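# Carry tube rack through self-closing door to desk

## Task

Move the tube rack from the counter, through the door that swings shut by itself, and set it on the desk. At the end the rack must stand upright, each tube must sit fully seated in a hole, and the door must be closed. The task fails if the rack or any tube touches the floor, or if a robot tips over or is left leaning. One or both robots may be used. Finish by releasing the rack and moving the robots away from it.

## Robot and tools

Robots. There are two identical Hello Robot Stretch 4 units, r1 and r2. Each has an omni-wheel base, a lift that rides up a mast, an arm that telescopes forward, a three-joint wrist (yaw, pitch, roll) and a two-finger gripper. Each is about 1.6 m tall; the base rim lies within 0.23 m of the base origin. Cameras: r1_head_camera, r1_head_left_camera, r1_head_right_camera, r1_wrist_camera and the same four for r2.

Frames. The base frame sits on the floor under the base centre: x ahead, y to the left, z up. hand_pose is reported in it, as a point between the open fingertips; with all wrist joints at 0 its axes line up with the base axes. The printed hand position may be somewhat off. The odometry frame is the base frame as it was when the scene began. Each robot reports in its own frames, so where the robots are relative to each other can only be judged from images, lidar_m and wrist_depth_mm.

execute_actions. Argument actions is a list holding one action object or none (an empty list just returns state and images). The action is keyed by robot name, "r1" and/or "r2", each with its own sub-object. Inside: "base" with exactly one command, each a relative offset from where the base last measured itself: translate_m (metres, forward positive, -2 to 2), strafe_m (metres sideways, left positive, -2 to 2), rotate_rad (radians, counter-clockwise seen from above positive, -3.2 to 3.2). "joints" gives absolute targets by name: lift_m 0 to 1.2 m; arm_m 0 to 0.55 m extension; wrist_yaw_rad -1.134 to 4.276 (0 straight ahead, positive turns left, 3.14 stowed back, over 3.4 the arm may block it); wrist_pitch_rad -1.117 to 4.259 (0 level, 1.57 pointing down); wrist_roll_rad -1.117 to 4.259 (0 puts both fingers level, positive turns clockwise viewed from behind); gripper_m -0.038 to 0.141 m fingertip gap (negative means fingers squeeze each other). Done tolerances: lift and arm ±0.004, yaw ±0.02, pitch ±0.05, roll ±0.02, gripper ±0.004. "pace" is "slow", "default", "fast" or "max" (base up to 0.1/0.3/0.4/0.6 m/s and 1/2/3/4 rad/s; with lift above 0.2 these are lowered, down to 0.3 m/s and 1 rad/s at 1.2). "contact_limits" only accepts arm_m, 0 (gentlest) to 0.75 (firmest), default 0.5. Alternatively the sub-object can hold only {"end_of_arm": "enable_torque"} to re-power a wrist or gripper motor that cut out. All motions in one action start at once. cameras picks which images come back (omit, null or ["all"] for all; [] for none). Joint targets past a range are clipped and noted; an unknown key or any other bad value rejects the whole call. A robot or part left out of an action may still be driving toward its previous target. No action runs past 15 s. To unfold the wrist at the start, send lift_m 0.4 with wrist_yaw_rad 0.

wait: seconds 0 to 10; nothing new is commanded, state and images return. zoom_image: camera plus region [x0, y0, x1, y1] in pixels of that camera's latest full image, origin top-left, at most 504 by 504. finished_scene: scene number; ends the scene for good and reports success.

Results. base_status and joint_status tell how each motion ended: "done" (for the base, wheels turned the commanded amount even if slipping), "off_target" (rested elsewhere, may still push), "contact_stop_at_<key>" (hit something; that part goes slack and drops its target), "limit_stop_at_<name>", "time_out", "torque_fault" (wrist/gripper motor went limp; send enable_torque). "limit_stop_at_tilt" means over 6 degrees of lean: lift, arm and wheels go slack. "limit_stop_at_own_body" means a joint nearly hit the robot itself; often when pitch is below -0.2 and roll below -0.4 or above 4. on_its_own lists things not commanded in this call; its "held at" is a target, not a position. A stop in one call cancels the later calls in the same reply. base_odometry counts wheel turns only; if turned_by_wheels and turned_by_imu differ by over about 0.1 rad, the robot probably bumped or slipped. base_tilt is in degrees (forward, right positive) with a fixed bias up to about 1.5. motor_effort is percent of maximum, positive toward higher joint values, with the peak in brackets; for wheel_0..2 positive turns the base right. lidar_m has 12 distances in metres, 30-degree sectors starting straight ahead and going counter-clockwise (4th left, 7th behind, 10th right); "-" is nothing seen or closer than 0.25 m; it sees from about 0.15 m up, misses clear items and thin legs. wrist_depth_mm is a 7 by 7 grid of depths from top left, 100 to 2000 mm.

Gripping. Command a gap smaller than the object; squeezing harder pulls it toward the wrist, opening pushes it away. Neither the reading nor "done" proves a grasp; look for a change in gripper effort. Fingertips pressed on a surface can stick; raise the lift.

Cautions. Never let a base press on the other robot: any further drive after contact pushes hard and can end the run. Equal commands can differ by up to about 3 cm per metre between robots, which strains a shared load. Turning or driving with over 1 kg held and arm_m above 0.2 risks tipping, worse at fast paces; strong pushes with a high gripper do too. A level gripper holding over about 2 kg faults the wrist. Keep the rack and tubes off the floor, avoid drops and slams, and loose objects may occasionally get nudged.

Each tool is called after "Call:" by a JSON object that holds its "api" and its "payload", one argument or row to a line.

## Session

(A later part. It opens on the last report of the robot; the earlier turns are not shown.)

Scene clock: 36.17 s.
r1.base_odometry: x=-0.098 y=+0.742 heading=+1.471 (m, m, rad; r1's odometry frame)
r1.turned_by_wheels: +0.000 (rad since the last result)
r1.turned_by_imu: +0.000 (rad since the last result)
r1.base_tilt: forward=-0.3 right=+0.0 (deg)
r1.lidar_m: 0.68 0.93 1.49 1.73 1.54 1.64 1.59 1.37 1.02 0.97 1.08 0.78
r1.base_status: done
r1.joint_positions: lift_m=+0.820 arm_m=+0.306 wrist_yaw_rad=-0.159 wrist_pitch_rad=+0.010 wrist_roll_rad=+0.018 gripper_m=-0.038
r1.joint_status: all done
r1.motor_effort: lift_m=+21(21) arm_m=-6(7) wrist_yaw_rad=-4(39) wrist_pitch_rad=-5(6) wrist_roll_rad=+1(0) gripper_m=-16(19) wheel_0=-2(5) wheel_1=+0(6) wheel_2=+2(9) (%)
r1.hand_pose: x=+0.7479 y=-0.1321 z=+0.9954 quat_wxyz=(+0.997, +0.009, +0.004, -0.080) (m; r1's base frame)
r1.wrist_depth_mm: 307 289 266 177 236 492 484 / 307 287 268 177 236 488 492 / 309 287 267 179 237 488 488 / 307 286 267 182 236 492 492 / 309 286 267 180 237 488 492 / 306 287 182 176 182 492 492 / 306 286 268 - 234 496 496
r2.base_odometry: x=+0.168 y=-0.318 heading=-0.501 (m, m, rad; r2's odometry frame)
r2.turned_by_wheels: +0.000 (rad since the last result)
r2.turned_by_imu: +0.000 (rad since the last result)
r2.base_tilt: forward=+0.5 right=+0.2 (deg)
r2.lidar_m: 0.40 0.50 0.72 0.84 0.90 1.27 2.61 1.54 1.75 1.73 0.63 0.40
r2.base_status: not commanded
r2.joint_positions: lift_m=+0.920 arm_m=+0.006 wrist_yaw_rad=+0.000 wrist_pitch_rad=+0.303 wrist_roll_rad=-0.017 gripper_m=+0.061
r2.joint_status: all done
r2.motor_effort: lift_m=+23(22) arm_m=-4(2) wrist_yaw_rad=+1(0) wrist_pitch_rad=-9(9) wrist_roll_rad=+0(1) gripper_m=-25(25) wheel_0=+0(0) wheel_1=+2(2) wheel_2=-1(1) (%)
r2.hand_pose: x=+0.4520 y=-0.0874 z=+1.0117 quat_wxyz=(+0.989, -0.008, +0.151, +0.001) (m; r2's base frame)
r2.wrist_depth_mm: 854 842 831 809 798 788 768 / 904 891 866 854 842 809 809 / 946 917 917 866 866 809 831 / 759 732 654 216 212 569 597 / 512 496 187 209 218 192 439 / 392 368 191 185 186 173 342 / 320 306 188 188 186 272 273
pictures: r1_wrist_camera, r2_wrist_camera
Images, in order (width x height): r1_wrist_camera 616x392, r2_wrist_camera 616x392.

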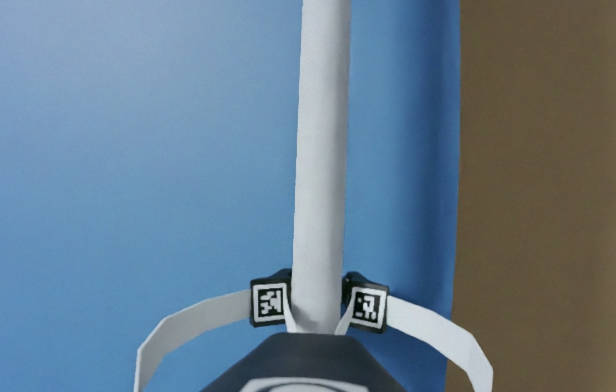

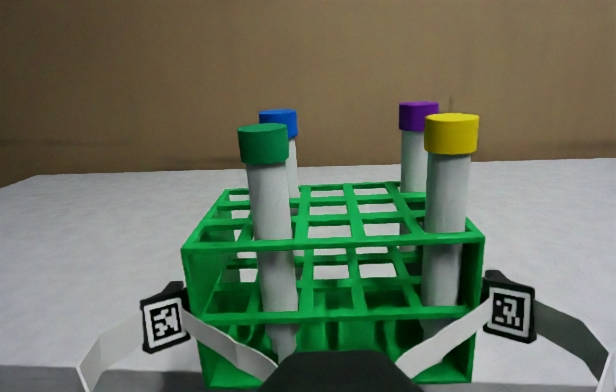

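Call:
{"api": "execute_actions", "payload": {
  "actions": [
    {"r1":{"joints":{"arm_m":0.264,"wrist_yaw_rad":-0.24},"base":{"strafe_m":0.044},"pace":"slow"},"r2":{"base":{"strafe_m":0.2}}}
  ],
  "cameras": []
}}

Call:
{"api": "execute_actions", "payload": {
  "actions": [
    {"r1":{"joints":{"arm_m":0.226,"wrist_yaw_rad":-0.32},"base":{"strafe_m":0.046},"pace":"slow"},"r2":{"base":{"translate_m":-0.3}}}
  ],
  "cameras": []
}}

Call:
{"api": "execute_actions", "payload": {
  "actions": [
    {"r1":{"joints":{"arm_m":0.192,"wrist_yaw_rad":-0.40},"base":{"strafe_m":0.05},"pace":"slow"},"r2":{"base":{"translate_m":-0.4}}}
  ],
  "cameras": []
}}

Call:
{"api": "execute_actions", "payload": {
  "actions": [
    {"r1":{"joints":{"arm_m":0.16,"wrist_yaw_rad":-0.48},"base":{"strafe_m":0.051},"pace":"slow"},"r2":{"base":{"translate_m":-0.4}}}
  ],
  "cameras": []
}}

Call:
{"api": "execute_actions", "payload": {
  "actions": [
    {"r1":{"joints":{"arm_m":0.133,"wrist_yaw_rad":-0.56},"base":{"strafe_m":0.054},"pace":"slow"},"r2":{"base":{"translate_m":-0.4}}}
  ],
  "cameras": ["r1_wrist_camera"]
}}

Scene clock: 42.63 s.
r1.base_odometry: x=-0.142 y=+0.747 heading=+1.471 (m, m, rad; r1's odometry frame)
r1.turned_by_wheels: +0.000 (rad since the last result)
r1.turned_by_imu: +0.001 (rad since the last result)
r1.base_tilt: forward=-0.2 right=-0.1 (deg)
r1.lidar_m: 0.63 0.92 1.54 2.02 1.59 1.65 1.58 1.44 1.05 1.01 1.11 0.72
r1.base_status: done
r1.joint_positions: lift_m=+0.820 arm_m=+0.265 wrist_yaw_rad=-0.240 wrist_pitch_rad=+0.010 wrist_roll_rad=+0.018 gripper_m=-0.038
r1.joint_status: all done
r1.motor_effort: lift_m=+21(21) arm_m=-6(10) wrist_yaw_rad=-2(43) wrist_pitch_rad=-7(7) wrist_roll_rad=+2(0) gripper_m=-14(18) wheel_0=-1(6) wheel_1=+0(10) wheel_2=+2(9) (%)
r1.hand_pose: x=+0.6953 y=-0.1535 z=+0.9954 quat_wxyz=(+0.993, +0.010, +0.004, -0.120) (m; r1's base frame)
r1.wrist_depth_mm: 303 286 266 176 236 564 580 / 306 285 266 177 237 569 585 / 301 282 266 178 237 569 591 / 301 282 265 181 237 569 580 / 303 283 266 180 237 564 585 / 303 285 182 175 182 574 591 / 301 283 267 - 236 569 597
r2.base_odometry: x=+0.264 y=-0.142 heading=-0.501 (m, m, rad; r2's odometry frame)
r2.turned_by_wheels: +0.000 (rad since the last result)
r2.turned_by_imu: +0.000 (rad since the last result)
r2.base_tilt: forward=+0.5 right=+0.2 (deg)
r2.lidar_m: 0.42 0.52 0.67 0.64 0.66 0.98 2.62 1.58 1.99 1.92 0.65 0.43
r2.base_status: done
r2.joint_positions: lift_m=+0.920 arm_m=+0.006 wrist_yaw_rad=+0.000 wrist_pitch_rad=+0.303 wrist_roll_rad=-0.017 gripper_m=+0.061
r2.joint_status: not commanded
r2.motor_effort: lift_m=+22(22) arm_m=-4(4) wrist_yaw_rad=+0(0) wrist_pitch_rad=-10(9) wrist_roll_rad=+1(0) gripper_m=-25(24) wheel_0=+1(9) wheel_1=-1(7) wheel_2=-1(1) (%)
r2.hand_pose: x=+0.4520 y=-0.0874 z=+1.0118 quat_wxyz=(+0.989, -0.008, +0.151, +0.001) (m; r2's base frame)
r2.wrist_depth_mm: 866 854 842 809 798 788 768 / 891 891 866 866 842 820 820 / 931 931 931 878 878 820 842 / 878 723 654 216 214 569 597 / 517 500 187 209 204 192 436 / 392 366 191 185 186 172 343 / 330 317 187 189 186 283 282
pictures: none
No camera images: the call's "cameras" was empty. Leave "cameras" out to get every camera's image.

Scene clock: 45.10 s.
r1.base_odometry: x=-0.188 y=+0.751 heading=+1.471 (m, m, rad; r1's odometry frame)
r1.turned_by_wheels: +0.000 (rad since the last result)
r1.turned_by_imu: +0.000 (rad since the last result)
r1.base_tilt: forward=-0.2 right=+0.0 (deg)
r1.lidar_m: 0.63 0.92 1.52 1.96 1.31 1.64 1.58 1.49 1.09 1.06 1.16 0.58
r1.base_status: done
r1.joint_positions: lift_m=+0.820 arm_m=+0.227 wrist_yaw_rad=-0.320 wrist_pitch_rad=+0.010 wrist_roll_rad=+0.018 gripper_m=-0.038
r1.joint_status: all done
r1.motor_effort: lift_m=+20(20) arm_m=-6(7) wrist_yaw_rad=-1(40) wrist_pitch_rad=-5(6) wrist_roll_rad=+0(0) gripper_m=-18(21) wheel_0=-2(4) wheel_1=+0(9) wheel_2=+2(9) (%)
r1.hand_pose: x=+0.6441 y=-0.1738 z=+0.9954 quat_wxyz=(+0.987, +0.010, +0.003, -0.160) (m; r1's base frame)
r1.wrist_depth_mm: 298 282 267 177 238 661 683 / 301 279 264 177 237 654 699 / 297 282 264 178 237 661 691 / 300 281 265 179 237 661 691 / 297 283 265 181 238 661 691 / 300 282 183 176 182 661 699 / 297 282 266 - 236 647 707
r2.base_odometry: x=+0.001 y=+0.002 heading=-0.501 (m, m, rad; r2's odometry frame)
r2.turned_by_wheels: +0.000 (rad since the last result)
r2.turned_by_imu: -0.001 (rad since the last result)
r2.base_tilt: forward=+0.5 right=+0.1 (deg)
r2.lidar_m: 0.39 0.82 0.67 0.65 0.70 0.97 2.30 1.29 1.71 1.89 1.06 0.41
r2.base_status: done
r2.joint_positions: lift_m=+0.920 arm_m=+0.006 wrist_yaw_rad=+0.000 wrist_pitch_rad=+0.303 wrist_roll_rad=-0.017 gripper_m=+0.061
r2.joint_status: not commanded
r2.motor_effort: lift_m=+22(23) arm_m=-4(4) wrist_yaw_rad=+0(0) wrist_pitch_rad=-9(9) wrist_roll_rad=+2(0) gripper_m=-24(26) wheel_0=+0(5) wheel_1=-1(5) wheel_2=-1(10) (%)
r2.hand_pose: x=+0.4520 y=-0.0874 z=+1.0117 quat_wxyz=(+0.989, -0.008, +0.151, +0.001) (m; r2's base frame)
r2.wrist_depth_mm: 1008 1138 1118 1078 1098 1042 1042 / 960 1182 1160 1138 1118 1098 1078 / 991 1255 1098 891 854 820 960 / 866 732 654 216 213 569 591 / 676 661 187 178 203 191 585 / 854 691 190 183 186 172 603 / 866 732 189 187 186 647 647
pictures: none
No camera images: the call's "cameras" was empty. Leave "cameras" out to get every camera's image.

Scene clock: 47.93 s.
r1.base_odometry: x=-0.238 y=+0.756 heading=+1.471 (m, m, rad; r1's odometry frame)
r1.turned_by_wheels: +0.000 (rad since the last result)
r1.turned_by_imu: +0.000 (rad since the last result)
r1.base_tilt: forward=-0.3 right=-0.1 (deg)
r1.lidar_m: 0.63 0.89 1.54 1.93 0.96 0.97 1.59 1.57 1.15 1.12 1.25 0.57
r1.base_status: done
r1.joint_positions: lift_m=+0.820 arm_m=+0.193 wrist_yaw_rad=-0.400 wrist_pitch_rad=+0.010 wrist_roll_rad=+0.018 gripper_m=-0.038
r1.joint_status: all done
r1.motor_effort: lift_m=+21(20) arm_m=-6(10) wrist_yaw_rad=-1(38) wrist_pitch_rad=-6(6) wrist_roll_rad=+2(1) gripper_m=-17(19) wheel_0=-3(5) wheel_1=+1(8) wheel_2=+1(9) (%)
r1.hand_pose: x=+0.5955 y=-0.1929 z=+0.9954 quat_wxyz=(+0.980, +0.010, +0.003, -0.199) (m; r1's base frame)
r1.wrist_depth_mm: 296 282 264 181 238 750 820 / 296 279 265 179 238 759 798 / 296 279 265 177 239 750 809 / 297 279 264 176 238 768 820 / 296 279 264 177 238 759 809 / 296 281 182 175 182 759 820 / 294 279 265 - 237 759 831
r2.base_odometry: x=-0.350 y=+0.194 heading=-0.501 (m, m, rad; r2's odometry frame)
r2.turned_by_wheels: +0.000 (rad since the last result)
r2.turned_by_imu: -0.001 (rad since the last result)
r2.base_tilt: forward=+0.5 right=+0.1 (deg)
r2.lidar_m: 0.39 0.93 0.70 0.67 0.72 1.00 1.92 0.98 0.95 1.85 1.63 0.41
r2.base_status: done
r2.joint_positions: lift_m=+0.920 arm_m=+0.006 wrist_yaw_rad=+0.000 wrist_pitch_rad=+0.303 wrist_roll_rad=-0.017 gripper_m=+0.061
r2.joint_status: not commanded
r2.motor_effort: lift_m=+22(23) arm_m=-4(4) wrist_yaw_rad=+1(1) wrist_pitch_rad=-9(9) wrist_roll_rad=+2(2) gripper_m=-25(25) wheel_0=+1(3) wheel_1=+1(3) wheel_2=+0(8) (%)
r2.hand_pose: x=+0.4520 y=-0.0874 z=+1.0117 quat_wxyz=(+0.989, -0.008, +0.151, +0.001) (m; r2's base frame)
r2.wrist_depth_mm: 1008 1397 1464 1499 1464 1430 1366 / 1008 1397 1576 1537 1537 1464 1464 / 1008 1308 1118 960 960 904 946 / 991 1205 1008 216 213 946 946 / 991 1255 187 178 207 192 991 / 976 1182 190 183 187 172 1025 / 946 1281 188 188 186 1118 1118
pictures: none
No camera images: the call's "cameras" was empty. Leave "cameras" out to get every camera's image.

Scene clock: 50.77 s.
r1.base_odometry: x=-0.288 y=+0.761 heading=+1.471 (m, m, rad; r1's odometry frame)
r1.turned_by_wheels: +0.000 (rad since the last result)
r1.turned_by_imu: +0.000 (rad since the last result)
r1.base_tilt: forward=-0.2 right=+0.0 (deg)
r1.lidar_m: 0.60 0.93 1.56 1.87 0.98 0.71 0.78 1.64 1.18 1.15 1.27 0.54
r1.base_status: done
r1.joint_positions: lift_m=+0.820 arm_m=+0.161 wrist_yaw_rad=-0.480 wrist_pitch_rad=+0.010 wrist_roll_rad=+0.018 gripper_m=-0.038
r1.joint_status: all done
r1.motor_effort: lift_m=+21(21) arm_m=-5(8) wrist_yaw_rad=-1(37) wrist_pitch_rad=-5(6) wrist_roll_rad=+2(0) gripper_m=-17(20) wheel_0=-1(4) wheel_1=+1(4) wheel_2=+2(8) (%)
r1.hand_pose: x=+0.5474 y=-0.2107 z=+0.9954 quat_wxyz=(+0.971, +0.010, +0.003, -0.238) (m; r1's base frame)
r1.wrist_depth_mm: 293 279 264 251 238 878 991 / 294 279 262 180 239 878 976 / 293 279 263 178 239 891 976 / 294 278 264 176 239 866 976 / 296 278 263 177 239 891 976 / 293 277 182 175 182 891 976 / 293 279 266 - 236 878 1008
r2.base_odometry: x=-0.701 y=+0.386 heading=-0.501 (m, m, rad; r2's odometry frame)
r2.turned_by_wheels: +0.000 (rad since the last result)
r2.turned_by_imu: +0.000 (rad since the last result)
r2.base_tilt: forward=+0.5 right=+0.1 (deg)
r2.lidar_m: 0.40 0.96 0.70 0.68 0.74 1.04 1.50 1.57 0.72 0.76 1.97 0.42
r2.base_status: done
r2.joint_positions: lift_m=+0.920 arm_m=+0.006 wrist_yaw_rad=+0.000 wrist_pitch_rad=+0.303 wrist_roll_rad=-0.017 gripper_m=+0.061
r2.joint_status: not commanded
r2.motor_effort: lift_m=+22(23) arm_m=-4(4) wrist_yaw_rad=+0(1) wrist_pitch_rad=-9(9) wrist_roll_rad=+2(1) gripper_m=-27(25) wheel_0=+0(3) wheel_1=+0(5) wheel_2=-1(6) (%)
r2.hand_pose: x=+0.4520 y=-0.0874 z=+1.0117 quat_wxyz=(+0.989, -0.008, +0.151, +0.001) (m; r2's base frame)
r2.wrist_depth_mm: 1025 1464 1863 1808 1756 1756 1708 / 1008 1499 1921 1921 1921 1863 1808 / 1008 1430 1430 1366 1336 1281 1255 / 1025 1430 1430 216 212 1336 1366 / 1008 1430 187 182 206 191 1397 / 1008 1229 191 184 186 172 1464 / 976 1308 189 187 186 1397 1430
pictures: none
No camera images: the call's "cameras" was empty. Leave "cameras" out to get every camera's image.

Scene clock: 53.60 s.
r1.base_odometry: x=-0.342 y=+0.767 heading=+1.471 (m, m, rad; r1's odometry frame)
r1.turned_by_wheels: +0.000 (rad since the last result)
r1.turned_by_imu: +0.000 (rad since the last result)
r1.base_tilt: forward=-0.3 right=+0.0 (deg)
r1.lidar_m: 0.58 0.94 1.53 1.81 1.98 0.74 0.68 0.75 1.24 1.22 1.30 0.47
r1.base_status: done
r1.joint_positions: lift_m=+0.820 arm_m=+0.134 wrist_yaw_rad=-0.561 wrist_pitch_rad=+0.010 wrist_roll_rad=+0.018 gripper_m=-0.038
r1.joint_status: all done
r1.motor_effort: lift_m=+21(21) arm_m=-5(12) wrist_yaw_rad=+1(40) wrist_pitch_rad=-7(7) wrist_roll_rad=+1(1) gripper_m=-15(20) wheel_0=-3(3) wheel_1=+1(3) wheel_2=+1(9) (%)
r1.hand_pose: x=+0.5026 y=-0.2275 z=+0.9954 quat_wxyz=(+0.961, +0.010, +0.002, -0.277) (m; r1's base frame)
r1.wrist_depth_mm: 290 277 262 250 239 1025 1098 / 290 274 263 250 239 1025 1118 / 290 276 263 180 240 1025 1098 / 291 276 263 178 240 1025 1138 / 289 277 264 177 239 1042 1118 / 290 277 183 176 182 1042 1098 / 290 277 263 - 238 1008 1060
r2.base_odometry: x=-1.052 y=+0.578 heading=-0.501 (m, m, rad; r2's odometry frame)
r2.turned_by_wheels: +0.000 (rad since the last result)
r2.turned_by_imu: -0.001 (rad since the last result)
r2.base_tilt: forward=+0.5 right=+0.2 (deg)
r2.lidar_m: 0.40 1.01 0.71 0.69 0.74 1.06 1.05 1.13 1.64 0.65 0.72 0.42
r2.base_status: done
r2.joint_positions: lift_m=+0.920 arm_m=+0.006 wrist_yaw_rad=+0.000 wrist_pitch_rad=+0.303 wrist_roll_rad=-0.017 gripper_m=+0.061
r2.joint_status: not commanded
r2.motor_effort: lift_m=+22(23) arm_m=-4(4) wrist_yaw_rad=+0(1) wrist_pitch_rad=-9(10) wrist_roll_rad=+2(2) gripper_m=-25(26) wheel_0=+0(3) wheel_1=-1(4) wheel_2=-2(8) (%)
r2.hand_pose: x=+0.4520 y=-0.0874 z=+1.0117 quat_wxyz=(+0.989, -0.008, +0.151, +0.001) (m; r2's base frame)
r2.wrist_depth_mm: 1060 1537 - - - - - / 1042 1464 - - - - - / 1060 1464 1863 1708 1661 1661 1661 / 1042 1430 1863 216 213 1808 1756 / 1025 1499 187 209 203 191 1921 / 1042 1205 191 184 187 172 1708 / 976 1336 187 188 186 1397 1430
pictures: r1_wrist_camera
Images, in order (width x height): r1_wrist_camera 616x392.

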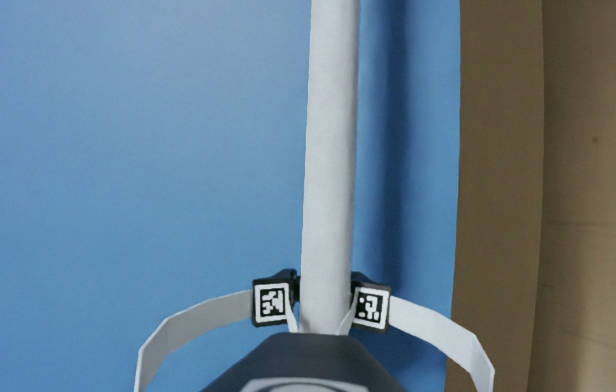

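Call:
{"api": "execute_actions", "payload": {
  "actions": [
    {"r1":{"joints":{"arm_m":0.112,"wrist_yaw_rad":-0.64},"base":{"strafe_m":0.056},"pace":"slow"},"r2":{"base":{"translate_m":-0.2}}}
  ],
  "cameras": []
}}

Call:
{"api": "execute_actions", "payload": {
  "actions": [
    {"r1":{"joints":{"arm_m":0.094,"wrist_yaw_rad":-0.72},"base":{"strafe_m":0.058},"pace":"slow"}}
  ],
  "cameras": []
}}

Call:
{"api": "execute_actions", "payload": {
  "actions": [
    {"r1":{"joints":{"arm_m":0.081,"wrist_yaw_rad":-0.80},"base":{"strafe_m":0.058},"pace":"slow"}}
  ],
  "cameras": []
}}

Call:
{"api": "execute_actions", "payload": {
  "actions": [
    {"r1":{"joints":{"arm_m":0.072,"wrist_yaw_rad":-0.88},"base":{"strafe_m":0.059},"pace":"slow"},"r2":{"base":{"rotate_rad":-1.4},"pace":"slow"}}
  ],
  "cameras": []
}}

Call:
{"api": "execute_actions", "payload": {
  "actions": [
    {"r1":{"joints":{"arm_m":0.068,"wrist_yaw_rad":-0.96},"base":{"strafe_m":0.06},"pace":"slow"}}
  ],
  "cameras": ["r1_wrist_camera","r2_head_camera"]
}}

Scene clock: 60.97 s.
r1.base_odometry: x=-0.398 y=+0.772 heading=+1.471 (m, m, rad; r1's odometry frame)
r1.turned_by_wheels: +0.000 (rad since the last result)
r1.turned_by_imu: +0.001 (rad since the last result)
r1.base_tilt: forward=-0.2 right=+0.0 (deg)
r1.lidar_m: 0.59 1.01 1.54 1.76 1.88 1.62 0.70 0.74 1.32 1.28 1.38 0.43
r1.base_status: done
r1.joint_positions: lift_m=+0.820 arm_m=+0.113 wrist_yaw_rad=-0.644 wrist_pitch_rad=+0.010 wrist_roll_rad=+0.018 gripper_m=-0.038
r1.joint_status: all done
r1.motor_effort: lift_m=+21(21) arm_m=-5(9) wrist_yaw_rad=+10(35) wrist_pitch_rad=-6(8) wrist_roll_rad=+0(3) gripper_m=-17(19) wheel_0=-3(6) wheel_1=+0(6) wheel_2=+0(8) (%)
r1.hand_pose: x=+0.4621 y=-0.2430 z=+0.9954 quat_wxyz=(+0.949, +0.010, +0.002, -0.316) (m; r1's base frame)
r1.wrist_depth_mm: 286 273 260 249 239 1229 1138 / 286 273 262 250 238 1205 1098 / 287 273 260 250 239 1205 1138 / 286 271 260 183 237 1229 1098 / 285 273 260 179 240 1205 1098 / 285 274 181 177 182 1205 1098 / 286 273 260 - 239 1160 1098
r2.base_odometry: x=-1.227 y=+0.674 heading=-0.501 (m, m, rad; r2's odometry frame)
r2.turned_by_wheels: +0.000 (rad since the last result)
r2.turned_by_imu: +0.001 (rad since the last result)
r2.base_tilt: forward=+0.5 right=+0.1 (deg)
r2.lidar_m: 0.41 0.98 0.72 0.70 0.75 0.95 0.90 0.91 1.37 0.80 0.70 0.40
r2.base_status: done
r2.joint_positions: lift_m=+0.920 arm_m=+0.006 wrist_yaw_rad=+0.000 wrist_pitch_rad=+0.303 wrist_roll_rad=-0.017 gripper_m=+0.061
r2.joint_status: not commanded
r2.motor_effort: lift_m=+22(22) arm_m=-4(4) wrist_yaw_rad=+1(1) wrist_pitch_rad=-9(9) wrist_roll_rad=+0(0) gripper_m=-26(25) wheel_0=+0(4) wheel_1=+1(4) wheel_2=+0(7) (%)
r2.hand_pose: x=+0.4520 y=-0.0874 z=+1.0117 quat_wxyz=(+0.989, -0.008, +0.151, +0.001) (m; r2's base frame)
r2.wrist_depth_mm: 1078 1537 - - - - - / 1060 1499 - - - - - / 1042 1499 - 1983 1921 1921 1863 / 1042 1499 - 216 213 1983 1983 / 1060 1464 187 209 206 191 - / 1042 1255 190 185 186 172 1756 / 991 1430 188 187 186 1397 1397
pictures: none
No camera images: the call's "cameras" was empty. Leave "cameras" out to get every camera's image.

Scene clock: 62.67 s.
r1.base_odometry: x=-0.455 y=+0.778 heading=+1.470 (m, m, rad; r1's odometry frame)
r1.turned_by_wheels: +0.000 (rad since the last result)
r1.turned_by_imu: +0.000 (rad since the last result)
r1.base_tilt: forward=-0.2 right=+0.0 (deg)
r1.lidar_m: 0.56 1.08 1.55 1.70 1.82 1.64 0.69 0.75 1.38 1.34 1.36 0.41
r1.base_status: done
r1.joint_positions: lift_m=+0.820 arm_m=+0.095 wrist_yaw_rad=-0.726 wrist_pitch_rad=+0.010 wrist_roll_rad=+0.018 gripper_m=-0.038
r1.joint_status: all done
r1.on_its_own: wrist_yaw_rad is at rest, and its effort (+17) is outside its rest range (-13 to +13)
r1.motor_effort: lift_m=+21(21) arm_m=-4(10) wrist_yaw_rad=+17(32) wrist_pitch_rad=-8(8) wrist_roll_rad=+1(1) gripper_m=-17(19) wheel_0=-4(7) wheel_1=-1(4) wheel_2=-1(7) (%)
r1.hand_pose: x=+0.4234 y=-0.2568 z=+0.9953 quat_wxyz=(+0.935, +0.010, +0.001, -0.355) (m; r1's base frame)
r1.wrist_depth_mm: 282 270 259 249 239 1229 1138 / 282 272 259 250 239 1281 1138 / 281 270 259 250 239 1255 1138 / 283 270 258 250 239 1255 1118 / 282 271 259 250 239 1255 1118 / 282 271 183 180 182 1255 1118 / 282 271 259 - 237 1160 1098
r2.base_odometry: x=-1.227 y=+0.674 heading=-0.501 (m, m, rad; r2's odometry frame)
r2.turned_by_wheels: +0.000 (rad since the last result)
r2.turned_by_imu: +0.000 (rad since the last result)
r2.base_tilt: forward=+0.5 right=+0.2 (deg)
r2.lidar_m: 0.41 0.98 0.73 0.70 0.73 0.93 0.88 0.94 1.36 0.93 0.73 0.43
r2.base_status: not commanded
r2.joint_positions: lift_m=+0.920 arm_m=+0.006 wrist_yaw_rad=+0.000 wrist_pitch_rad=+0.303 wrist_roll_rad=-0.017 gripper_m=+0.061
r2.joint_status: not commanded
r2.motor_effort: lift_m=+22(22) arm_m=-4(4) wrist_yaw_rad=+2(1) wrist_pitch_rad=-9(9) wrist_roll_rad=+0(2) gripper_m=-27(26) wheel_0=-1(0) wheel_1=+1(0) wheel_2=+1(0) (%)
r2.hand_pose: x=+0.4520 y=-0.0874 z=+1.0117 quat_wxyz=(+0.989, -0.008, +0.151, +0.001) (m; r2's base frame)
r2.wrist_depth_mm: 1078 1499 - - - - - / 1042 1499 - - - - - / 1060 1499 - 1921 1921 1863 1863 / 1060 1499 - 217 213 1921 1983 / 1042 1499 189 178 204 191 - / 1042 1229 191 184 186 172 1756 / 1008 1336 188 188 186 1397 1430
pictures: none
No camera images: the call's "cameras" was empty. Leave "cameras" out to get every camera's image.

Scene clock: 64.37 s.
r1.base_odometry: x=-0.513 y=+0.784 heading=+1.470 (m, m, rad; r1's odometry frame)
r1.turned_by_wheels: +0.000 (rad since the last result)
r1.turned_by_imu: +0.000 (rad since the last result)
r1.base_tilt: forward=-0.2 right=+0.0 (deg)
r1.lidar_m: 0.60 1.05 1.53 1.64 1.74 1.63 0.71 0.78 1.43 1.39 0.49 0.40
r1.base_status: done
r1.joint_positions: lift_m=+0.820 arm_m=+0.082 wrist_yaw_rad=-0.808 wrist_pitch_rad=+0.010 wrist_roll_rad=+0.018 gripper_m=-0.038
r1.joint_status: all done
r1.on_its_own: wrist_yaw_rad is at rest, and its effort (+22) is outside its rest range (-13 to +13)
r1.motor_effort: lift_m=+21(21) arm_m=-4(8) wrist_yaw_rad=+22(27) wrist_pitch_rad=-6(6) wrist_roll_rad=+2(2) gripper_m=-15(18) wheel_0=-4(6) wheel_1=+0(8) wheel_2=-2(5) (%)
r1.hand_pose: x=+0.3887 y=-0.2689 z=+0.9953 quat_wxyz=(+0.919, +0.010, +0.001, -0.393) (m; r1's base frame)
r1.wrist_depth_mm: 277 268 257 250 238 1281 1160 / 278 268 257 249 239 1255 1160 / 277 268 257 250 239 1281 1160 / 277 266 257 249 239 1281 1182 / 277 267 257 250 239 1281 1138 / 278 267 184 174 179 1255 1118 / 277 268 257 - 239 236 1118
r2.base_odometry: x=-1.227 y=+0.674 heading=-0.501 (m, m, rad; r2's odometry frame)
r2.turned_by_wheels: +0.000 (rad since the last result)
r2.turned_by_imu: +0.000 (rad since the last result)
r2.base_tilt: forward=+0.5 right=+0.2 (deg)
r2.lidar_m: 0.40 0.99 0.71 0.71 0.75 0.95 0.89 0.90 1.38 1.15 0.76 0.42
r2.base_status: not commanded
r2.joint_positions: lift_m=+0.920 arm_m=+0.006 wrist_yaw_rad=+0.000 wrist_pitch_rad=+0.303 wrist_roll_rad=-0.017 gripper_m=+0.061
r2.joint_status: not commanded
r2.motor_effort: lift_m=+22(22) arm_m=-4(4) wrist_yaw_rad=+1(1) wrist_pitch_rad=-9(9) wrist_roll_rad=+1(1) gripper_m=-27(25) wheel_0=-1(0) wheel_1=+0(0) wheel_2=+0(1) (%)
r2.hand_pose: x=+0.4520 y=-0.0874 z=+1.0117 quat_wxyz=(+0.989, -0.008, +0.151, +0.001) (m; r2's base frame)
r2.wrist_depth_mm: 1060 1464 - - - - - / 1060 1499 - - - - - / 1042 1499 - 1983 1921 1863 1808 / 1042 1499 - 216 213 1983 1921 / 1060 1499 187 179 204 191 - / 1025 1255 191 183 186 172 1808 / 1008 1366 188 188 186 1397 1397
pictures: none
No camera images: the call's "cameras" was empty. Leave "cameras" out to get every camera's image.

Scene clock: 67.03 s.
r1.base_odometry: x=-0.571 y=+0.790 heading=+1.469 (m, m, rad; r1's odometry frame)
r1.turned_by_wheels: -0.001 (rad since the last result)
r1.turned_by_imu: +0.000 (rad since the last result)
r1.base_tilt: forward=-0.2 right=+0.0 (deg)
r1.lidar_m: 0.59 1.08 1.54 1.59 1.72 1.61 1.57 0.65 0.62 1.47 0.43 0.40
r1.base_status: done
r1.joint_positions: lift_m=+0.820 arm_m=+0.073 wrist_yaw_rad=-0.890 wrist_pitch_rad=+0.010 wrist_roll_rad=+0.018 gripper_m=-0.038
r1.joint_status: all done
r1.on_its_own: wrist_yaw_rad is at rest, and its effort (+29) is outside its rest range (-13 to +13)
r1.motor_effort: lift_m=+21(21) arm_m=-3(6) wrist_yaw_rad=+29(29) wrist_pitch_rad=-6(5) wrist_roll_rad=+0(2) gripper_m=-16(17) wheel_0=-4(8) wheel_1=+1(5) wheel_2=-4(4) (%)
r1.hand_pose: x=+0.3570 y=-0.2792 z=+0.9953 quat_wxyz=(+0.902, +0.010, +0.001, -0.431) (m; r1's base frame)
r1.wrist_depth_mm: 274 265 256 248 238 1308 1205 / 274 265 256 250 238 1281 1205 / 274 265 255 249 237 1308 1182 / 273 265 256 248 237 1308 1182 / 274 266 256 248 239 1281 1205 / 273 266 182 182 180 1281 1138 / 273 265 257 - 239 1229 1160
r2.base_odometry: x=-1.227 y=+0.674 heading=-1.901 (m, m, rad; r2's odometry frame)
r2.turned_by_wheels: -1.400 (rad since the last result)
r2.turned_by_imu: -1.405 (rad since the last result)
r2.base_tilt: forward=+0.5 right=+0.2 (deg)
r2.lidar_m: 0.38 0.78 2.19 1.64 0.87 0.71 0.72 0.81 0.90 0.87 0.99 0.42
r2.base_status: done
r2.joint_positions: lift_m=+0.920 arm_m=+0.006 wrist_yaw_rad=+0.000 wrist_pitch_rad=+0.303 wrist_roll_rad=-0.017 gripper_m=+0.061
r2.joint_status: not commanded
r2.motor_effort: lift_m=+22(22) arm_m=-4(4) wrist_yaw_rad=+1(1) wrist_pitch_rad=-9(9) wrist_roll_rad=+1(1) gripper_m=-24(27) wheel_0=+1(5) wheel_1=+1(6) wheel_2=+0(6) (%)
r2.hand_pose: x=+0.4520 y=-0.0874 z=+1.0118 quat_wxyz=(+0.989, -0.008, +0.151, +0.001) (m; r2's base frame)
r2.wrist_depth_mm: 559 1708 1499 - - 1366 1336 / 521 891 1618 - - 1430 1397 / 535 917 946 946 - 1499 1430 / - 1983 1863 216 213 1537 1499 / - - 187 182 218 192 1576 / - 668 191 184 187 172 1618 / 1661 723 188 187 186 1397 1430
pictures: none
No camera images: the call's "cameras" was empty. Leave "cameras" out to get every camera's image.

Scene clock: 68.77 s.
r1.base_odometry: x=-0.631 y=+0.796 heading=+1.469 (m, m, rad; r1's odometry frame)
r1.turned_by_wheels: -0.001 (rad since the last result)
r1.turned_by_imu: -0.001 (rad since the last result)
r1.base_tilt: forward=-0.2 right=+0.0 (deg)
r1.lidar_m: 0.58 1.09 1.55 1.53 1.64 1.61 1.55 0.85 0.69 1.52 0.42 0.36
r1.base_status: done
r1.joint_positions: lift_m=+0.820 arm_m=+0.068 wrist_yaw_rad=-0.973 wrist_pitch_rad=+0.010 wrist_roll_rad=+0.018 gripper_m=-0.038
r1.joint_status: all done
r1.on_its_own: wrist_yaw_rad is at rest, and its effort (+36) is outside its rest range (-13 to +13)
r1.motor_effort: lift_m=+20(21) arm_m=-3(6) wrist_yaw_rad=+36(36) wrist_pitch_rad=-8(8) wrist_roll_rad=+2(3) gripper_m=-16(18) wheel_0=-5(7) wheel_1=+1(5) wheel_2=-5(6) (%)
r1.hand_pose: x=+0.3294 y=-0.2877 z=+0.9953 quat_wxyz=(+0.884, +0.010, +0.000, -0.468) (m; r1's base frame)
r1.wrist_depth_mm: 271 262 254 249 238 1308 1205 / 270 260 254 248 239 1336 1229 / 270 262 255 247 239 1308 1205 / 270 262 253 247 238 1336 1229 / 268 262 254 248 238 1308 1182 / 271 262 251 185 178 1281 1205 / 268 262 254 - 238 759 1182
r2.base_odometry: x=-1.227 y=+0.674 heading=-1.901 (m, m, rad; r2's odometry frame)
r2.turned_by_wheels: +0.000 (rad since the last result)
r2.turned_by_imu: +0.000 (rad since the last result)
r2.base_tilt: forward=+0.5 right=+0.2 (deg)
r2.lidar_m: 0.40 0.82 2.17 1.66 0.89 0.71 0.72 0.81 0.92 0.88 0.97 0.43
r2.base_status: not commanded
r2.joint_positions: lift_m=+0.920 arm_m=+0.006 wrist_yaw_rad=+0.000 wrist_pitch_rad=+0.303 wrist_roll_rad=-0.017 gripper_m=+0.061
r2.joint_status: not commanded
r2.motor_effort: lift_m=+22(22) arm_m=-4(4) wrist_yaw_rad=+0(1) wrist_pitch_rad=-9(9) wrist_roll_rad=+0(1) gripper_m=-25(26) wheel_0=+1(1) wheel_1=+0(1) wheel_2=+0(0) (%)
r2.hand_pose: x=+0.4520 y=-0.0874 z=+1.0118 quat_wxyz=(+0.989, -0.008, +0.151, +0.001) (m; r2's base frame)
r2.wrist_depth_mm: 591 1708 1182 - - 1397 1336 / 559 1756 1618 - - 1430 1397 / 597 1863 1537 - - 1464 1397 / - - 1808 216 213 1576 1499 / - - 187 182 204 192 1537 / - 691 190 184 186 172 1618 / 1618 759 187 188 187 1397 1430
pictures: r1_wrist_camera, r2_head_camera
Images, in order (width x height): r1_wrist_camera 616x392, r2_head_camera 420x560.

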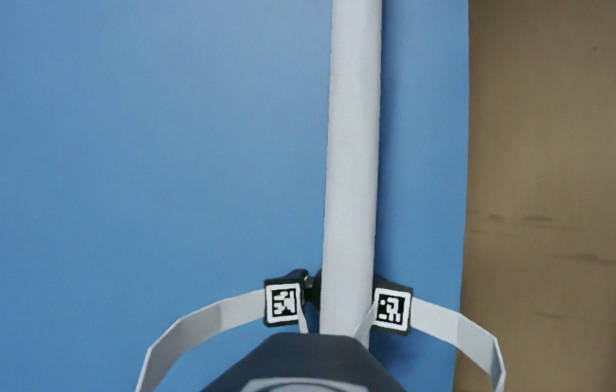

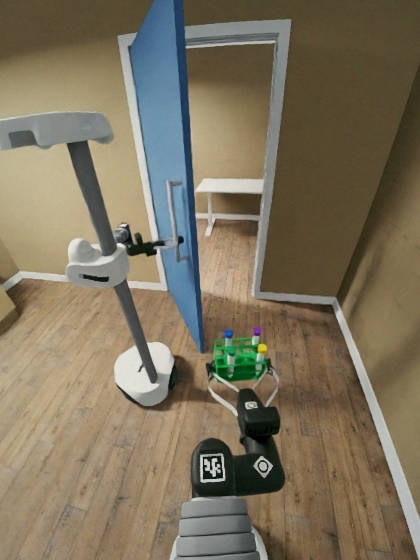

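The arm needs more retraction to relieve the wrist load, so the next steps pull back further.

Call:
{"api": "execute_actions", "payload": {
  "actions": [
    {"r1":{"joints":{"arm_m":0.035,"wrist_yaw_rad":-1.02},"base":{"strafe_m":0.065},"pace":"slow"}}
  ],
  "cameras": []
}}

Call:
{"api": "execute_actions", "payload": {
  "actions": [
    {"r1":{"joints":{"arm_m":0.025,"wrist_yaw_rad":-1.08},"base":{"strafe_m":0.065},"pace":"slow"}}
  ],
  "cameras": []
}}

Call:
{"api": "execute_actions", "payload": {
  "actions": [
    {"r1":{"joints":{"arm_m":0.02,"wrist_yaw_rad":-1.13},"base":{"strafe_m":0.065},"pace":"slow"}}
  ],
  "cameras": ["r1_wrist_camera","r2_head_camera"]
}}

Scene clock: 73.43 s.
r1.base_odometry: x=-0.696 y=+0.802 heading=+1.469 (m, m, rad; r1's odometry frame)
r1.turned_by_wheels: +0.000 (rad since the last result)
r1.turned_by_imu: +0.000 (rad since the last result)
r1.base_tilt: forward=-0.2 right=+0.0 (deg)
r1.lidar_m: 0.64 1.11 1.50 1.45 1.56 1.60 1.56 0.89 0.73 1.58 0.33 0.30
r1.base_status: done
r1.joint_positions: lift_m=+0.820 arm_m=+0.036 wrist_yaw_rad=-1.021 wrist_pitch_rad=+0.010 wrist_roll_rad=+0.018 gripper_m=-0.038
r1.joint_status: all done
r1.motor_effort: lift_m=+21(21) arm_m=-5(7) wrist_yaw_rad=+1(33) wrist_pitch_rad=-6(9) wrist_roll_rad=+3(0) gripper_m=-17(16) wheel_0=-1(10) wheel_1=+0(5) wheel_2=+1(3) (%)
r1.hand_pose: x=+0.2831 y=-0.2916 z=+0.9953 quat_wxyz=(+0.873, +0.010, +0.000, -0.488) (m; r1's base frame)
r1.wrist_depth_mm: 285 273 262 181 240 1366 1281 / 282 271 260 178 239 1397 1281 / 283 271 259 177 241 1397 1255 / 283 272 259 176 241 1397 1255 / 283 272 259 178 240 1397 1255 / 283 272 183 174 182 1397 1229 / 282 273 260 - 238 1308 1255
r2.base_odometry: x=-1.227 y=+0.674 heading=-1.901 (m, m, rad; r2's odometry frame)
r2.turned_by_wheels: +0.000 (rad since the last result)
r2.turned_by_imu: +0.001 (rad since the last result)
r2.base_tilt: forward=+0.5 right=+0.2 (deg)
r2.lidar_m: 0.39 0.84 2.19 1.67 0.86 0.70 0.72 0.83 0.90 0.86 0.97 0.37
r2.base_status: not commanded
r2.joint_positions: lift_m=+0.920 arm_m=+0.006 wrist_yaw_rad=+0.000 wrist_pitch_rad=+0.303 wrist_roll_rad=-0.017 gripper_m=+0.061
r2.joint_status: not commanded
r2.motor_effort: lift_m=+22(22) arm_m=-4(4) wrist_yaw_rad=+0(1) wrist_pitch_rad=-9(9) wrist_roll_rad=+0(1) gripper_m=-26(28) wheel_0=+1(0) wheel_1=+1(1) wheel_2=+0(0) (%)
r2.hand_pose: x=+0.4520 y=-0.0874 z=+1.0118 quat_wxyz=(+0.989, -0.008, +0.151, +0.001) (m; r2's base frame)
r2.wrist_depth_mm: 1808 1756 1618 - - 1397 1308 / 627 1808 1756 - - 1430 1366 / 654 1808 960 - - 1499 1464 / 683 - 976 216 213 1576 1464 / 715 - 187 182 206 191 1576 / 1863 778 190 184 186 172 1618 / 1576 1499 188 187 186 1366 1397
pictures: none
No camera images: the call's "cameras" was empty. Leave "cameras" out to get every camera's image.

Scene clock: 75.23 s.
r1.base_odometry: x=-0.760 y=+0.809 heading=+1.469 (m, m, rad; r1's odometry frame)
r1.turned_by_wheels: +0.000 (rad since the last result)
r1.turned_by_imu: +0.000 (rad since the last result)
r1.base_tilt: forward=-0.2 right=-0.1 (deg)
r1.lidar_m: 0.66 1.09 1.43 1.39 1.52 1.57 1.56 0.93 0.77 1.64 0.31 0.36
r1.base_status: done
r1.joint_positions: lift_m=+0.820 arm_m=+0.026 wrist_yaw_rad=-1.079 wrist_pitch_rad=+0.010 wrist_roll_rad=+0.018 gripper_m=-0.038
r1.joint_status: all done
r1.motor_effort: lift_m=+21(21) arm_m=-6(12) wrist_yaw_rad=-7(44) wrist_pitch_rad=-6(8) wrist_roll_rad=+3(3) gripper_m=-16(21) wheel_0=-2(4) wheel_1=+2(7) wheel_2=+3(8) (%)
r1.hand_pose: x=+0.2560 y=-0.2956 z=+0.9954 quat_wxyz=(+0.858, +0.010, -0.001, -0.514) (m; r1's base frame)
r1.wrist_depth_mm: 291 277 263 177 239 1464 1308 / 291 276 262 179 239 1464 1308 / 290 276 262 180 240 1430 1336 / 289 274 262 181 239 1464 1336 / 289 276 263 179 239 1430 1308 / 289 274 182 177 182 1464 1308 / 289 277 263 - 237 1397 1308
r2.base_odometry: x=-1.227 y=+0.674 heading=-1.901 (m, m, rad; r2's odometry frame)
r2.turned_by_wheels: +0.000 (rad since the last result)
r2.turned_by_imu: +0.000 (rad since the last result)
r2.base_tilt: forward=+0.5 right=+0.2 (deg)
r2.lidar_m: 0.41 0.89 2.20 1.67 0.88 0.68 0.71 0.83 0.91 0.87 0.97 0.42
r2.base_status: not commanded
r2.joint_positions: lift_m=+0.920 arm_m=+0.006 wrist_yaw_rad=+0.000 wrist_pitch_rad=+0.303 wrist_roll_rad=-0.017 gripper_m=+0.061
r2.joint_status: not commanded
r2.motor_effort: lift_m=+23(22) arm_m=-4(4) wrist_yaw_rad=+1(1) wrist_pitch_rad=-9(9) wrist_roll_rad=+0(1) gripper_m=-26(26) wheel_0=+1(1) wheel_1=+1(0) wheel_2=+0(0) (%)
r2.hand_pose: x=+0.4520 y=-0.0874 z=+1.0118 quat_wxyz=(+0.989, -0.008, +0.151, +0.001) (m; r2's base frame)
r2.wrist_depth_mm: 1808 1756 1756 - - 1397 1281 / 1863 1863 1756 - - 1430 1430 / 854 1921 960 - - 1464 1464 / - - 1160 216 213 1576 1499 / 750 - 188 181 204 191 1537 / 778 1863 190 184 186 172 1576 / 798 1537 187 189 186 1366 1430
pictures: none
No camera images: the call's "cameras" was empty. Leave "cameras" out to get every camera's image.

Scene clock: 77.00 s.
r1.base_odometry: x=-0.825 y=+0.816 heading=+1.469 (m, m, rad; r1's odometry frame)
r1.turned_by_wheels: +0.000 (rad since the last result)
r1.turned_by_imu: +0.000 (rad since the last result)
r1.base_tilt: forward=-0.2 right=-0.1 (deg)
r1.lidar_m: 0.72 1.10 1.38 1.32 1.44 1.60 1.55 0.97 0.83 1.72 0.30 0.40
r1.base_status: done
r1.joint_positions: lift_m=+0.820 arm_m=+0.021 wrist_yaw_rad=-1.128 wrist_pitch_rad=+0.010 wrist_roll_rad=+0.018 gripper_m=-0.038
r1.joint_status: all done
r1.motor_effort: lift_m=+21(21) arm_m=-6(8) wrist_yaw_rad=-8(47) wrist_pitch_rad=-8(6) wrist_roll_rad=+2(2) gripper_m=-15(19) wheel_0=+0(8) wheel_1=+2(7) wheel_2=+3(9) (%)
r1.hand_pose: x=+0.2366 y=-0.2981 z=+0.9954 quat_wxyz=(+0.845, +0.010, -0.001, -0.535) (m; r1's base frame)
r1.wrist_depth_mm: 297 285 266 178 238 1499 1366 / 300 282 265 180 238 1499 1366 / 297 281 265 182 238 1499 1397 / 298 281 266 179 238 1537 1366 / 298 279 264 178 238 1499 1308 / 298 278 183 177 182 1499 1366 / 297 282 264 - 235 1397 1366
r2.base_odometry: x=-1.227 y=+0.674 heading=-1.901 (m, m, rad; r2's odometry frame)
r2.turned_by_wheels: +0.000 (rad since the last result)
r2.turned_by_imu: +0.000 (rad since the last result)
r2.base_tilt: forward=+0.5 right=+0.2 (deg)
r2.lidar_m: 0.39 0.94 2.19 1.68 0.87 0.72 0.73 0.78 0.89 0.86 0.98 0.41
r2.base_status: not commanded
r2.joint_positions: lift_m=+0.920 arm_m=+0.006 wrist_yaw_rad=+0.000 wrist_pitch_rad=+0.303 wrist_roll_rad=-0.017 gripper_m=+0.061
r2.joint_status: not commanded
r2.motor_effort: lift_m=+22(22) arm_m=-4(4) wrist_yaw_rad=+0(1) wrist_pitch_rad=-9(9) wrist_roll_rad=+0(0) gripper_m=-25(26) wheel_0=+1(1) wheel_1=+1(1) wheel_2=+0(0) (%)
r2.hand_pose: x=+0.4520 y=-0.0874 z=+1.0118 quat_wxyz=(+0.989, -0.008, +0.151, +0.001) (m; r2's base frame)
r2.wrist_depth_mm: 1808 1708 1756 - - 1397 1336 / 1863 1808 1537 - - 1430 1397 / 891 1863 1138 - - 1499 1464 / - - 931 217 213 1537 1537 / - - 187 182 203 192 1576 / 1863 1921 191 184 186 171 1576 / 809 1537 188 188 186 1397 1397
pictures: r1_wrist_camera, r2_head_camera
Images, in order (width x height): r1_wrist_camera 616x392, r2_head_camera 420x560.

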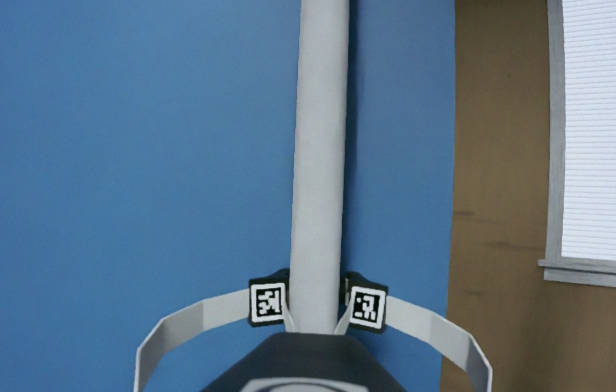

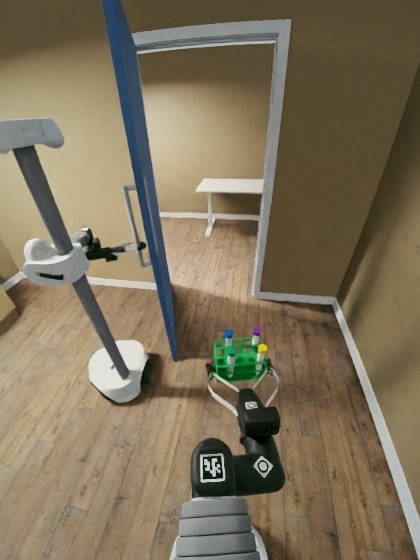

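Call:
{"api": "execute_actions", "payload": {
  "actions": [
    {"r1":{"base":{"strafe_m":0.06},"pace":"slow"},"r2":{"base":{"translate_m":0.8}}}
  ],
  "cameras": ["r1_wrist_camera","r2_head_camera","r2_head_left_camera"]
}}

Scene clock: 82.20 s.
r1.base_odometry: x=-0.884 y=+0.822 heading=+1.469 (m, m, rad; r1's odometry frame)
r1.turned_by_wheels: +0.000 (rad since the last result)
r1.turned_by_imu: +0.000 (rad since the last result)
r1.base_tilt: forward=-0.2 right=+0.0 (deg)
r1.lidar_m: 0.78 1.12 1.31 1.25 1.38 1.60 1.55 1.64 0.56 0.49 0.30 0.41
r1.base_status: done
r1.joint_positions: lift_m=+0.820 arm_m=+0.021 wrist_yaw_rad=-1.134 wrist_pitch_rad=+0.010 wrist_roll_rad=+0.018 gripper_m=-0.038
r1.joint_status: not commanded
r1.motor_effort: lift_m=+21(20) arm_m=-4(6) wrist_yaw_rad=+11(11) wrist_pitch_rad=-5(7) wrist_roll_rad=+1(2) gripper_m=-17(16) wheel_0=-1(6) wheel_1=+2(8) wheel_2=+0(3) (%)
r1.hand_pose: x=+0.2345 y=-0.2984 z=+0.9954 quat_wxyz=(+0.843, +0.010, -0.001, -0.537) (m; r1's base frame)
r1.wrist_depth_mm: 319 297 274 254 236 1499 1430 / 320 296 272 253 235 1499 1397 / 319 294 272 253 236 580 477 / 319 294 271 253 236 569 1366 / 319 293 271 180 236 1499 1430 / 319 294 181 177 182 1499 1430 / 317 294 272 - 234 854 1430
r2.base_odometry: x=-1.486 y=-0.083 heading=-1.901 (m, m, rad; r2's odometry frame)
r2.turned_by_wheels: +0.000 (rad since the last result)
r2.turned_by_imu: +0.003 (rad since the last result)
r2.base_tilt: forward=+0.5 right=+0.2 (deg)
r2.lidar_m: 0.41 0.41 0.42 0.51 1.85 1.48 1.50 1.26 1.04 1.02 1.21 0.43
r2.base_status: done
r2.joint_positions: lift_m=+0.920 arm_m=+0.006 wrist_yaw_rad=+0.000 wrist_pitch_rad=+0.303 wrist_roll_rad=-0.017 gripper_m=+0.061
r2.joint_status: not commanded
r2.motor_effort: lift_m=+22(22) arm_m=-4(4) wrist_yaw_rad=+1(0) wrist_pitch_rad=-9(8) wrist_roll_rad=+0(1) gripper_m=-26(27) wheel_0=+1(5) wheel_1=+0(5) wheel_2=+1(7) (%)
r2.hand_pose: x=+0.4520 y=-0.0874 z=+1.0118 quat_wxyz=(+0.989, -0.008, +0.151, +0.001) (m; r2's base frame)
r2.wrist_depth_mm: 591 946 - - - - 691 / 580 891 - - - - 707 / 574 878 - - - - 750 / 569 854 - 217 213 - 768 / 564 831 187 182 215 191 809 / 554 683 191 184 186 172 831 / 525 750 187 188 186 946 891
pictures: r1_wrist_camera, r2_head_camera, r2_head_left_camera
Images, in order (width x height): r1_wrist_camera 616x392, r2_head_camera 420x560, r2_head_left_camera 420x672.

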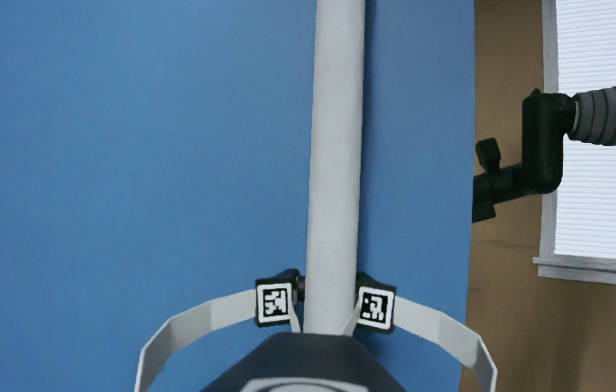

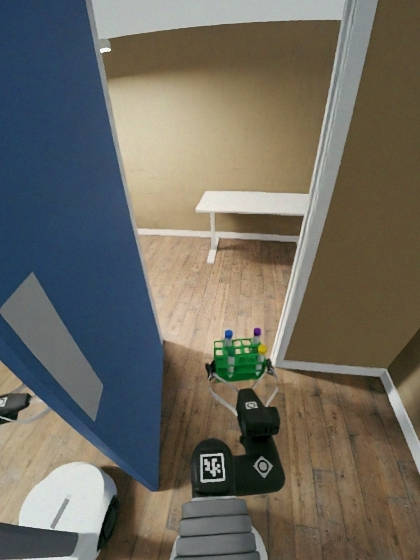

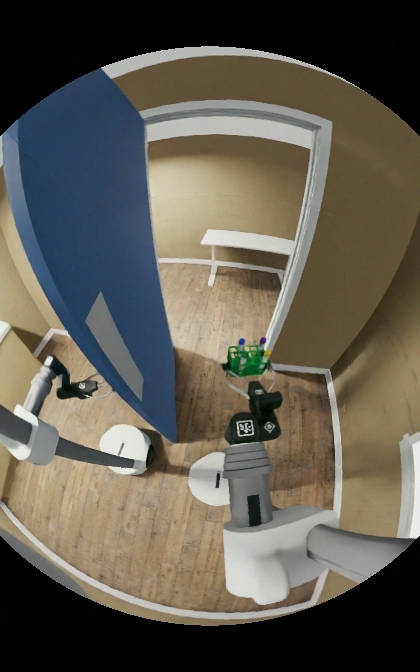

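Call:
{"api": "execute_actions", "payload": {
  "actions": [
    {"r2":{"base":{"translate_m":0.65}}}
  ],
  "cameras": ["r2_head_camera","r2_head_left_camera"]
}}

Scene clock: 88.43 s.
r1.base_odometry: x=-0.884 y=+0.822 heading=+1.469 (m, m, rad; r1's odometry frame)
r1.turned_by_wheels: +0.000 (rad since the last result)
r1.turned_by_imu: +0.001 (rad since the last result)
r1.base_tilt: forward=-0.2 right=+0.0 (deg)
r1.lidar_m: 0.75 1.09 1.30 1.28 1.37 1.60 1.55 1.65 1.79 1.78 0.29 0.42
r1.base_status: not commanded
r1.joint_positions: lift_m=+0.820 arm_m=+0.021 wrist_yaw_rad=-1.134 wrist_pitch_rad=+0.010 wrist_roll_rad=+0.018 gripper_m=-0.038
r1.joint_status: not commanded
r1.motor_effort: lift_m=+21(20) arm_m=-4(4) wrist_yaw_rad=+11(11) wrist_pitch_rad=-7(5) wrist_roll_rad=+1(2) gripper_m=-16(17) wheel_0=-1(1) wheel_1=+2(2) wheel_2=+0(0) (%)
r1.hand_pose: x=+0.2345 y=-0.2984 z=+0.9954 quat_wxyz=(+0.843, +0.010, -0.001, -0.537) (m; r1's base frame)
r1.wrist_depth_mm: 317 296 273 254 236 1464 1430 / 320 294 273 253 235 1537 1397 / 317 294 272 253 235 1499 1397 / 319 296 271 253 236 1499 1397 / 317 294 272 180 237 1537 1397 / 319 294 181 178 182 1537 1397 / 315 291 272 - 234 854 1430
r2.base_odometry: x=-1.697 y=-0.697 heading=-1.901 (m, m, rad; r2's odometry frame)
r2.turned_by_wheels: +0.000 (rad since the last result)
r2.turned_by_imu: +0.002 (rad since the last result)
r2.base_tilt: forward=+0.5 right=+0.2 (deg)
r2.lidar_m: 0.40 0.49 0.30 0.29 0.31 0.41 2.10 1.37 1.22 1.06 0.60 0.42
r2.base_status: done
r2.joint_positions: lift_m=+0.920 arm_m=+0.006 wrist_yaw_rad=+0.000 wrist_pitch_rad=+0.303 wrist_roll_rad=-0.017 gripper_m=+0.061
r2.joint_status: not commanded
r2.motor_effort: lift_m=+22(22) arm_m=-4(4) wrist_yaw_rad=+0(1) wrist_pitch_rad=-9(9) wrist_roll_rad=+1(1) gripper_m=-27(25) wheel_0=+0(5) wheel_1=+1(4) wheel_2=+0(7) (%)
r2.hand_pose: x=+0.4520 y=-0.0874 z=+1.0118 quat_wxyz=(+0.989, -0.008, +0.151, +0.001) (m; r2's base frame)
r2.wrist_depth_mm: - - - - - - 1921 / - - - - - - 1983 / - - - 1661 1618 1499 1756 / - - - 217 213 - - / - - 187 181 215 192 - / - 1808 191 185 187 172 1756 / 1618 1499 188 189 186 1397 1430
pictures: r2_head_camera, r2_head_left_camera
Images, in order (width x height): r2_head_camera 420x560, r2_head_left_camera 420x672.

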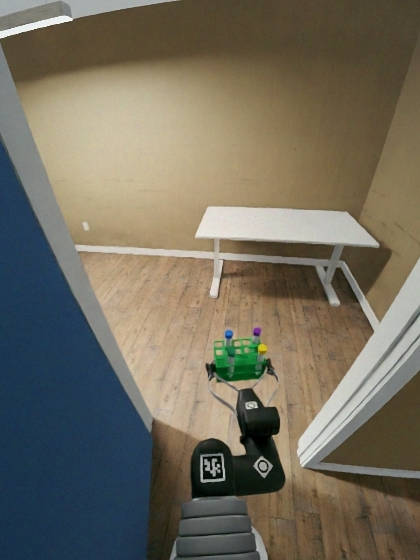

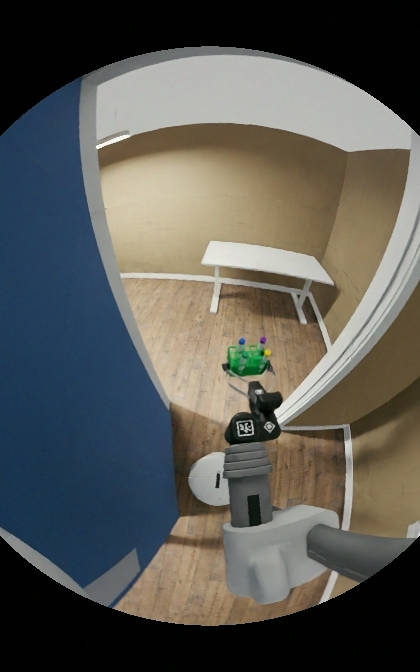

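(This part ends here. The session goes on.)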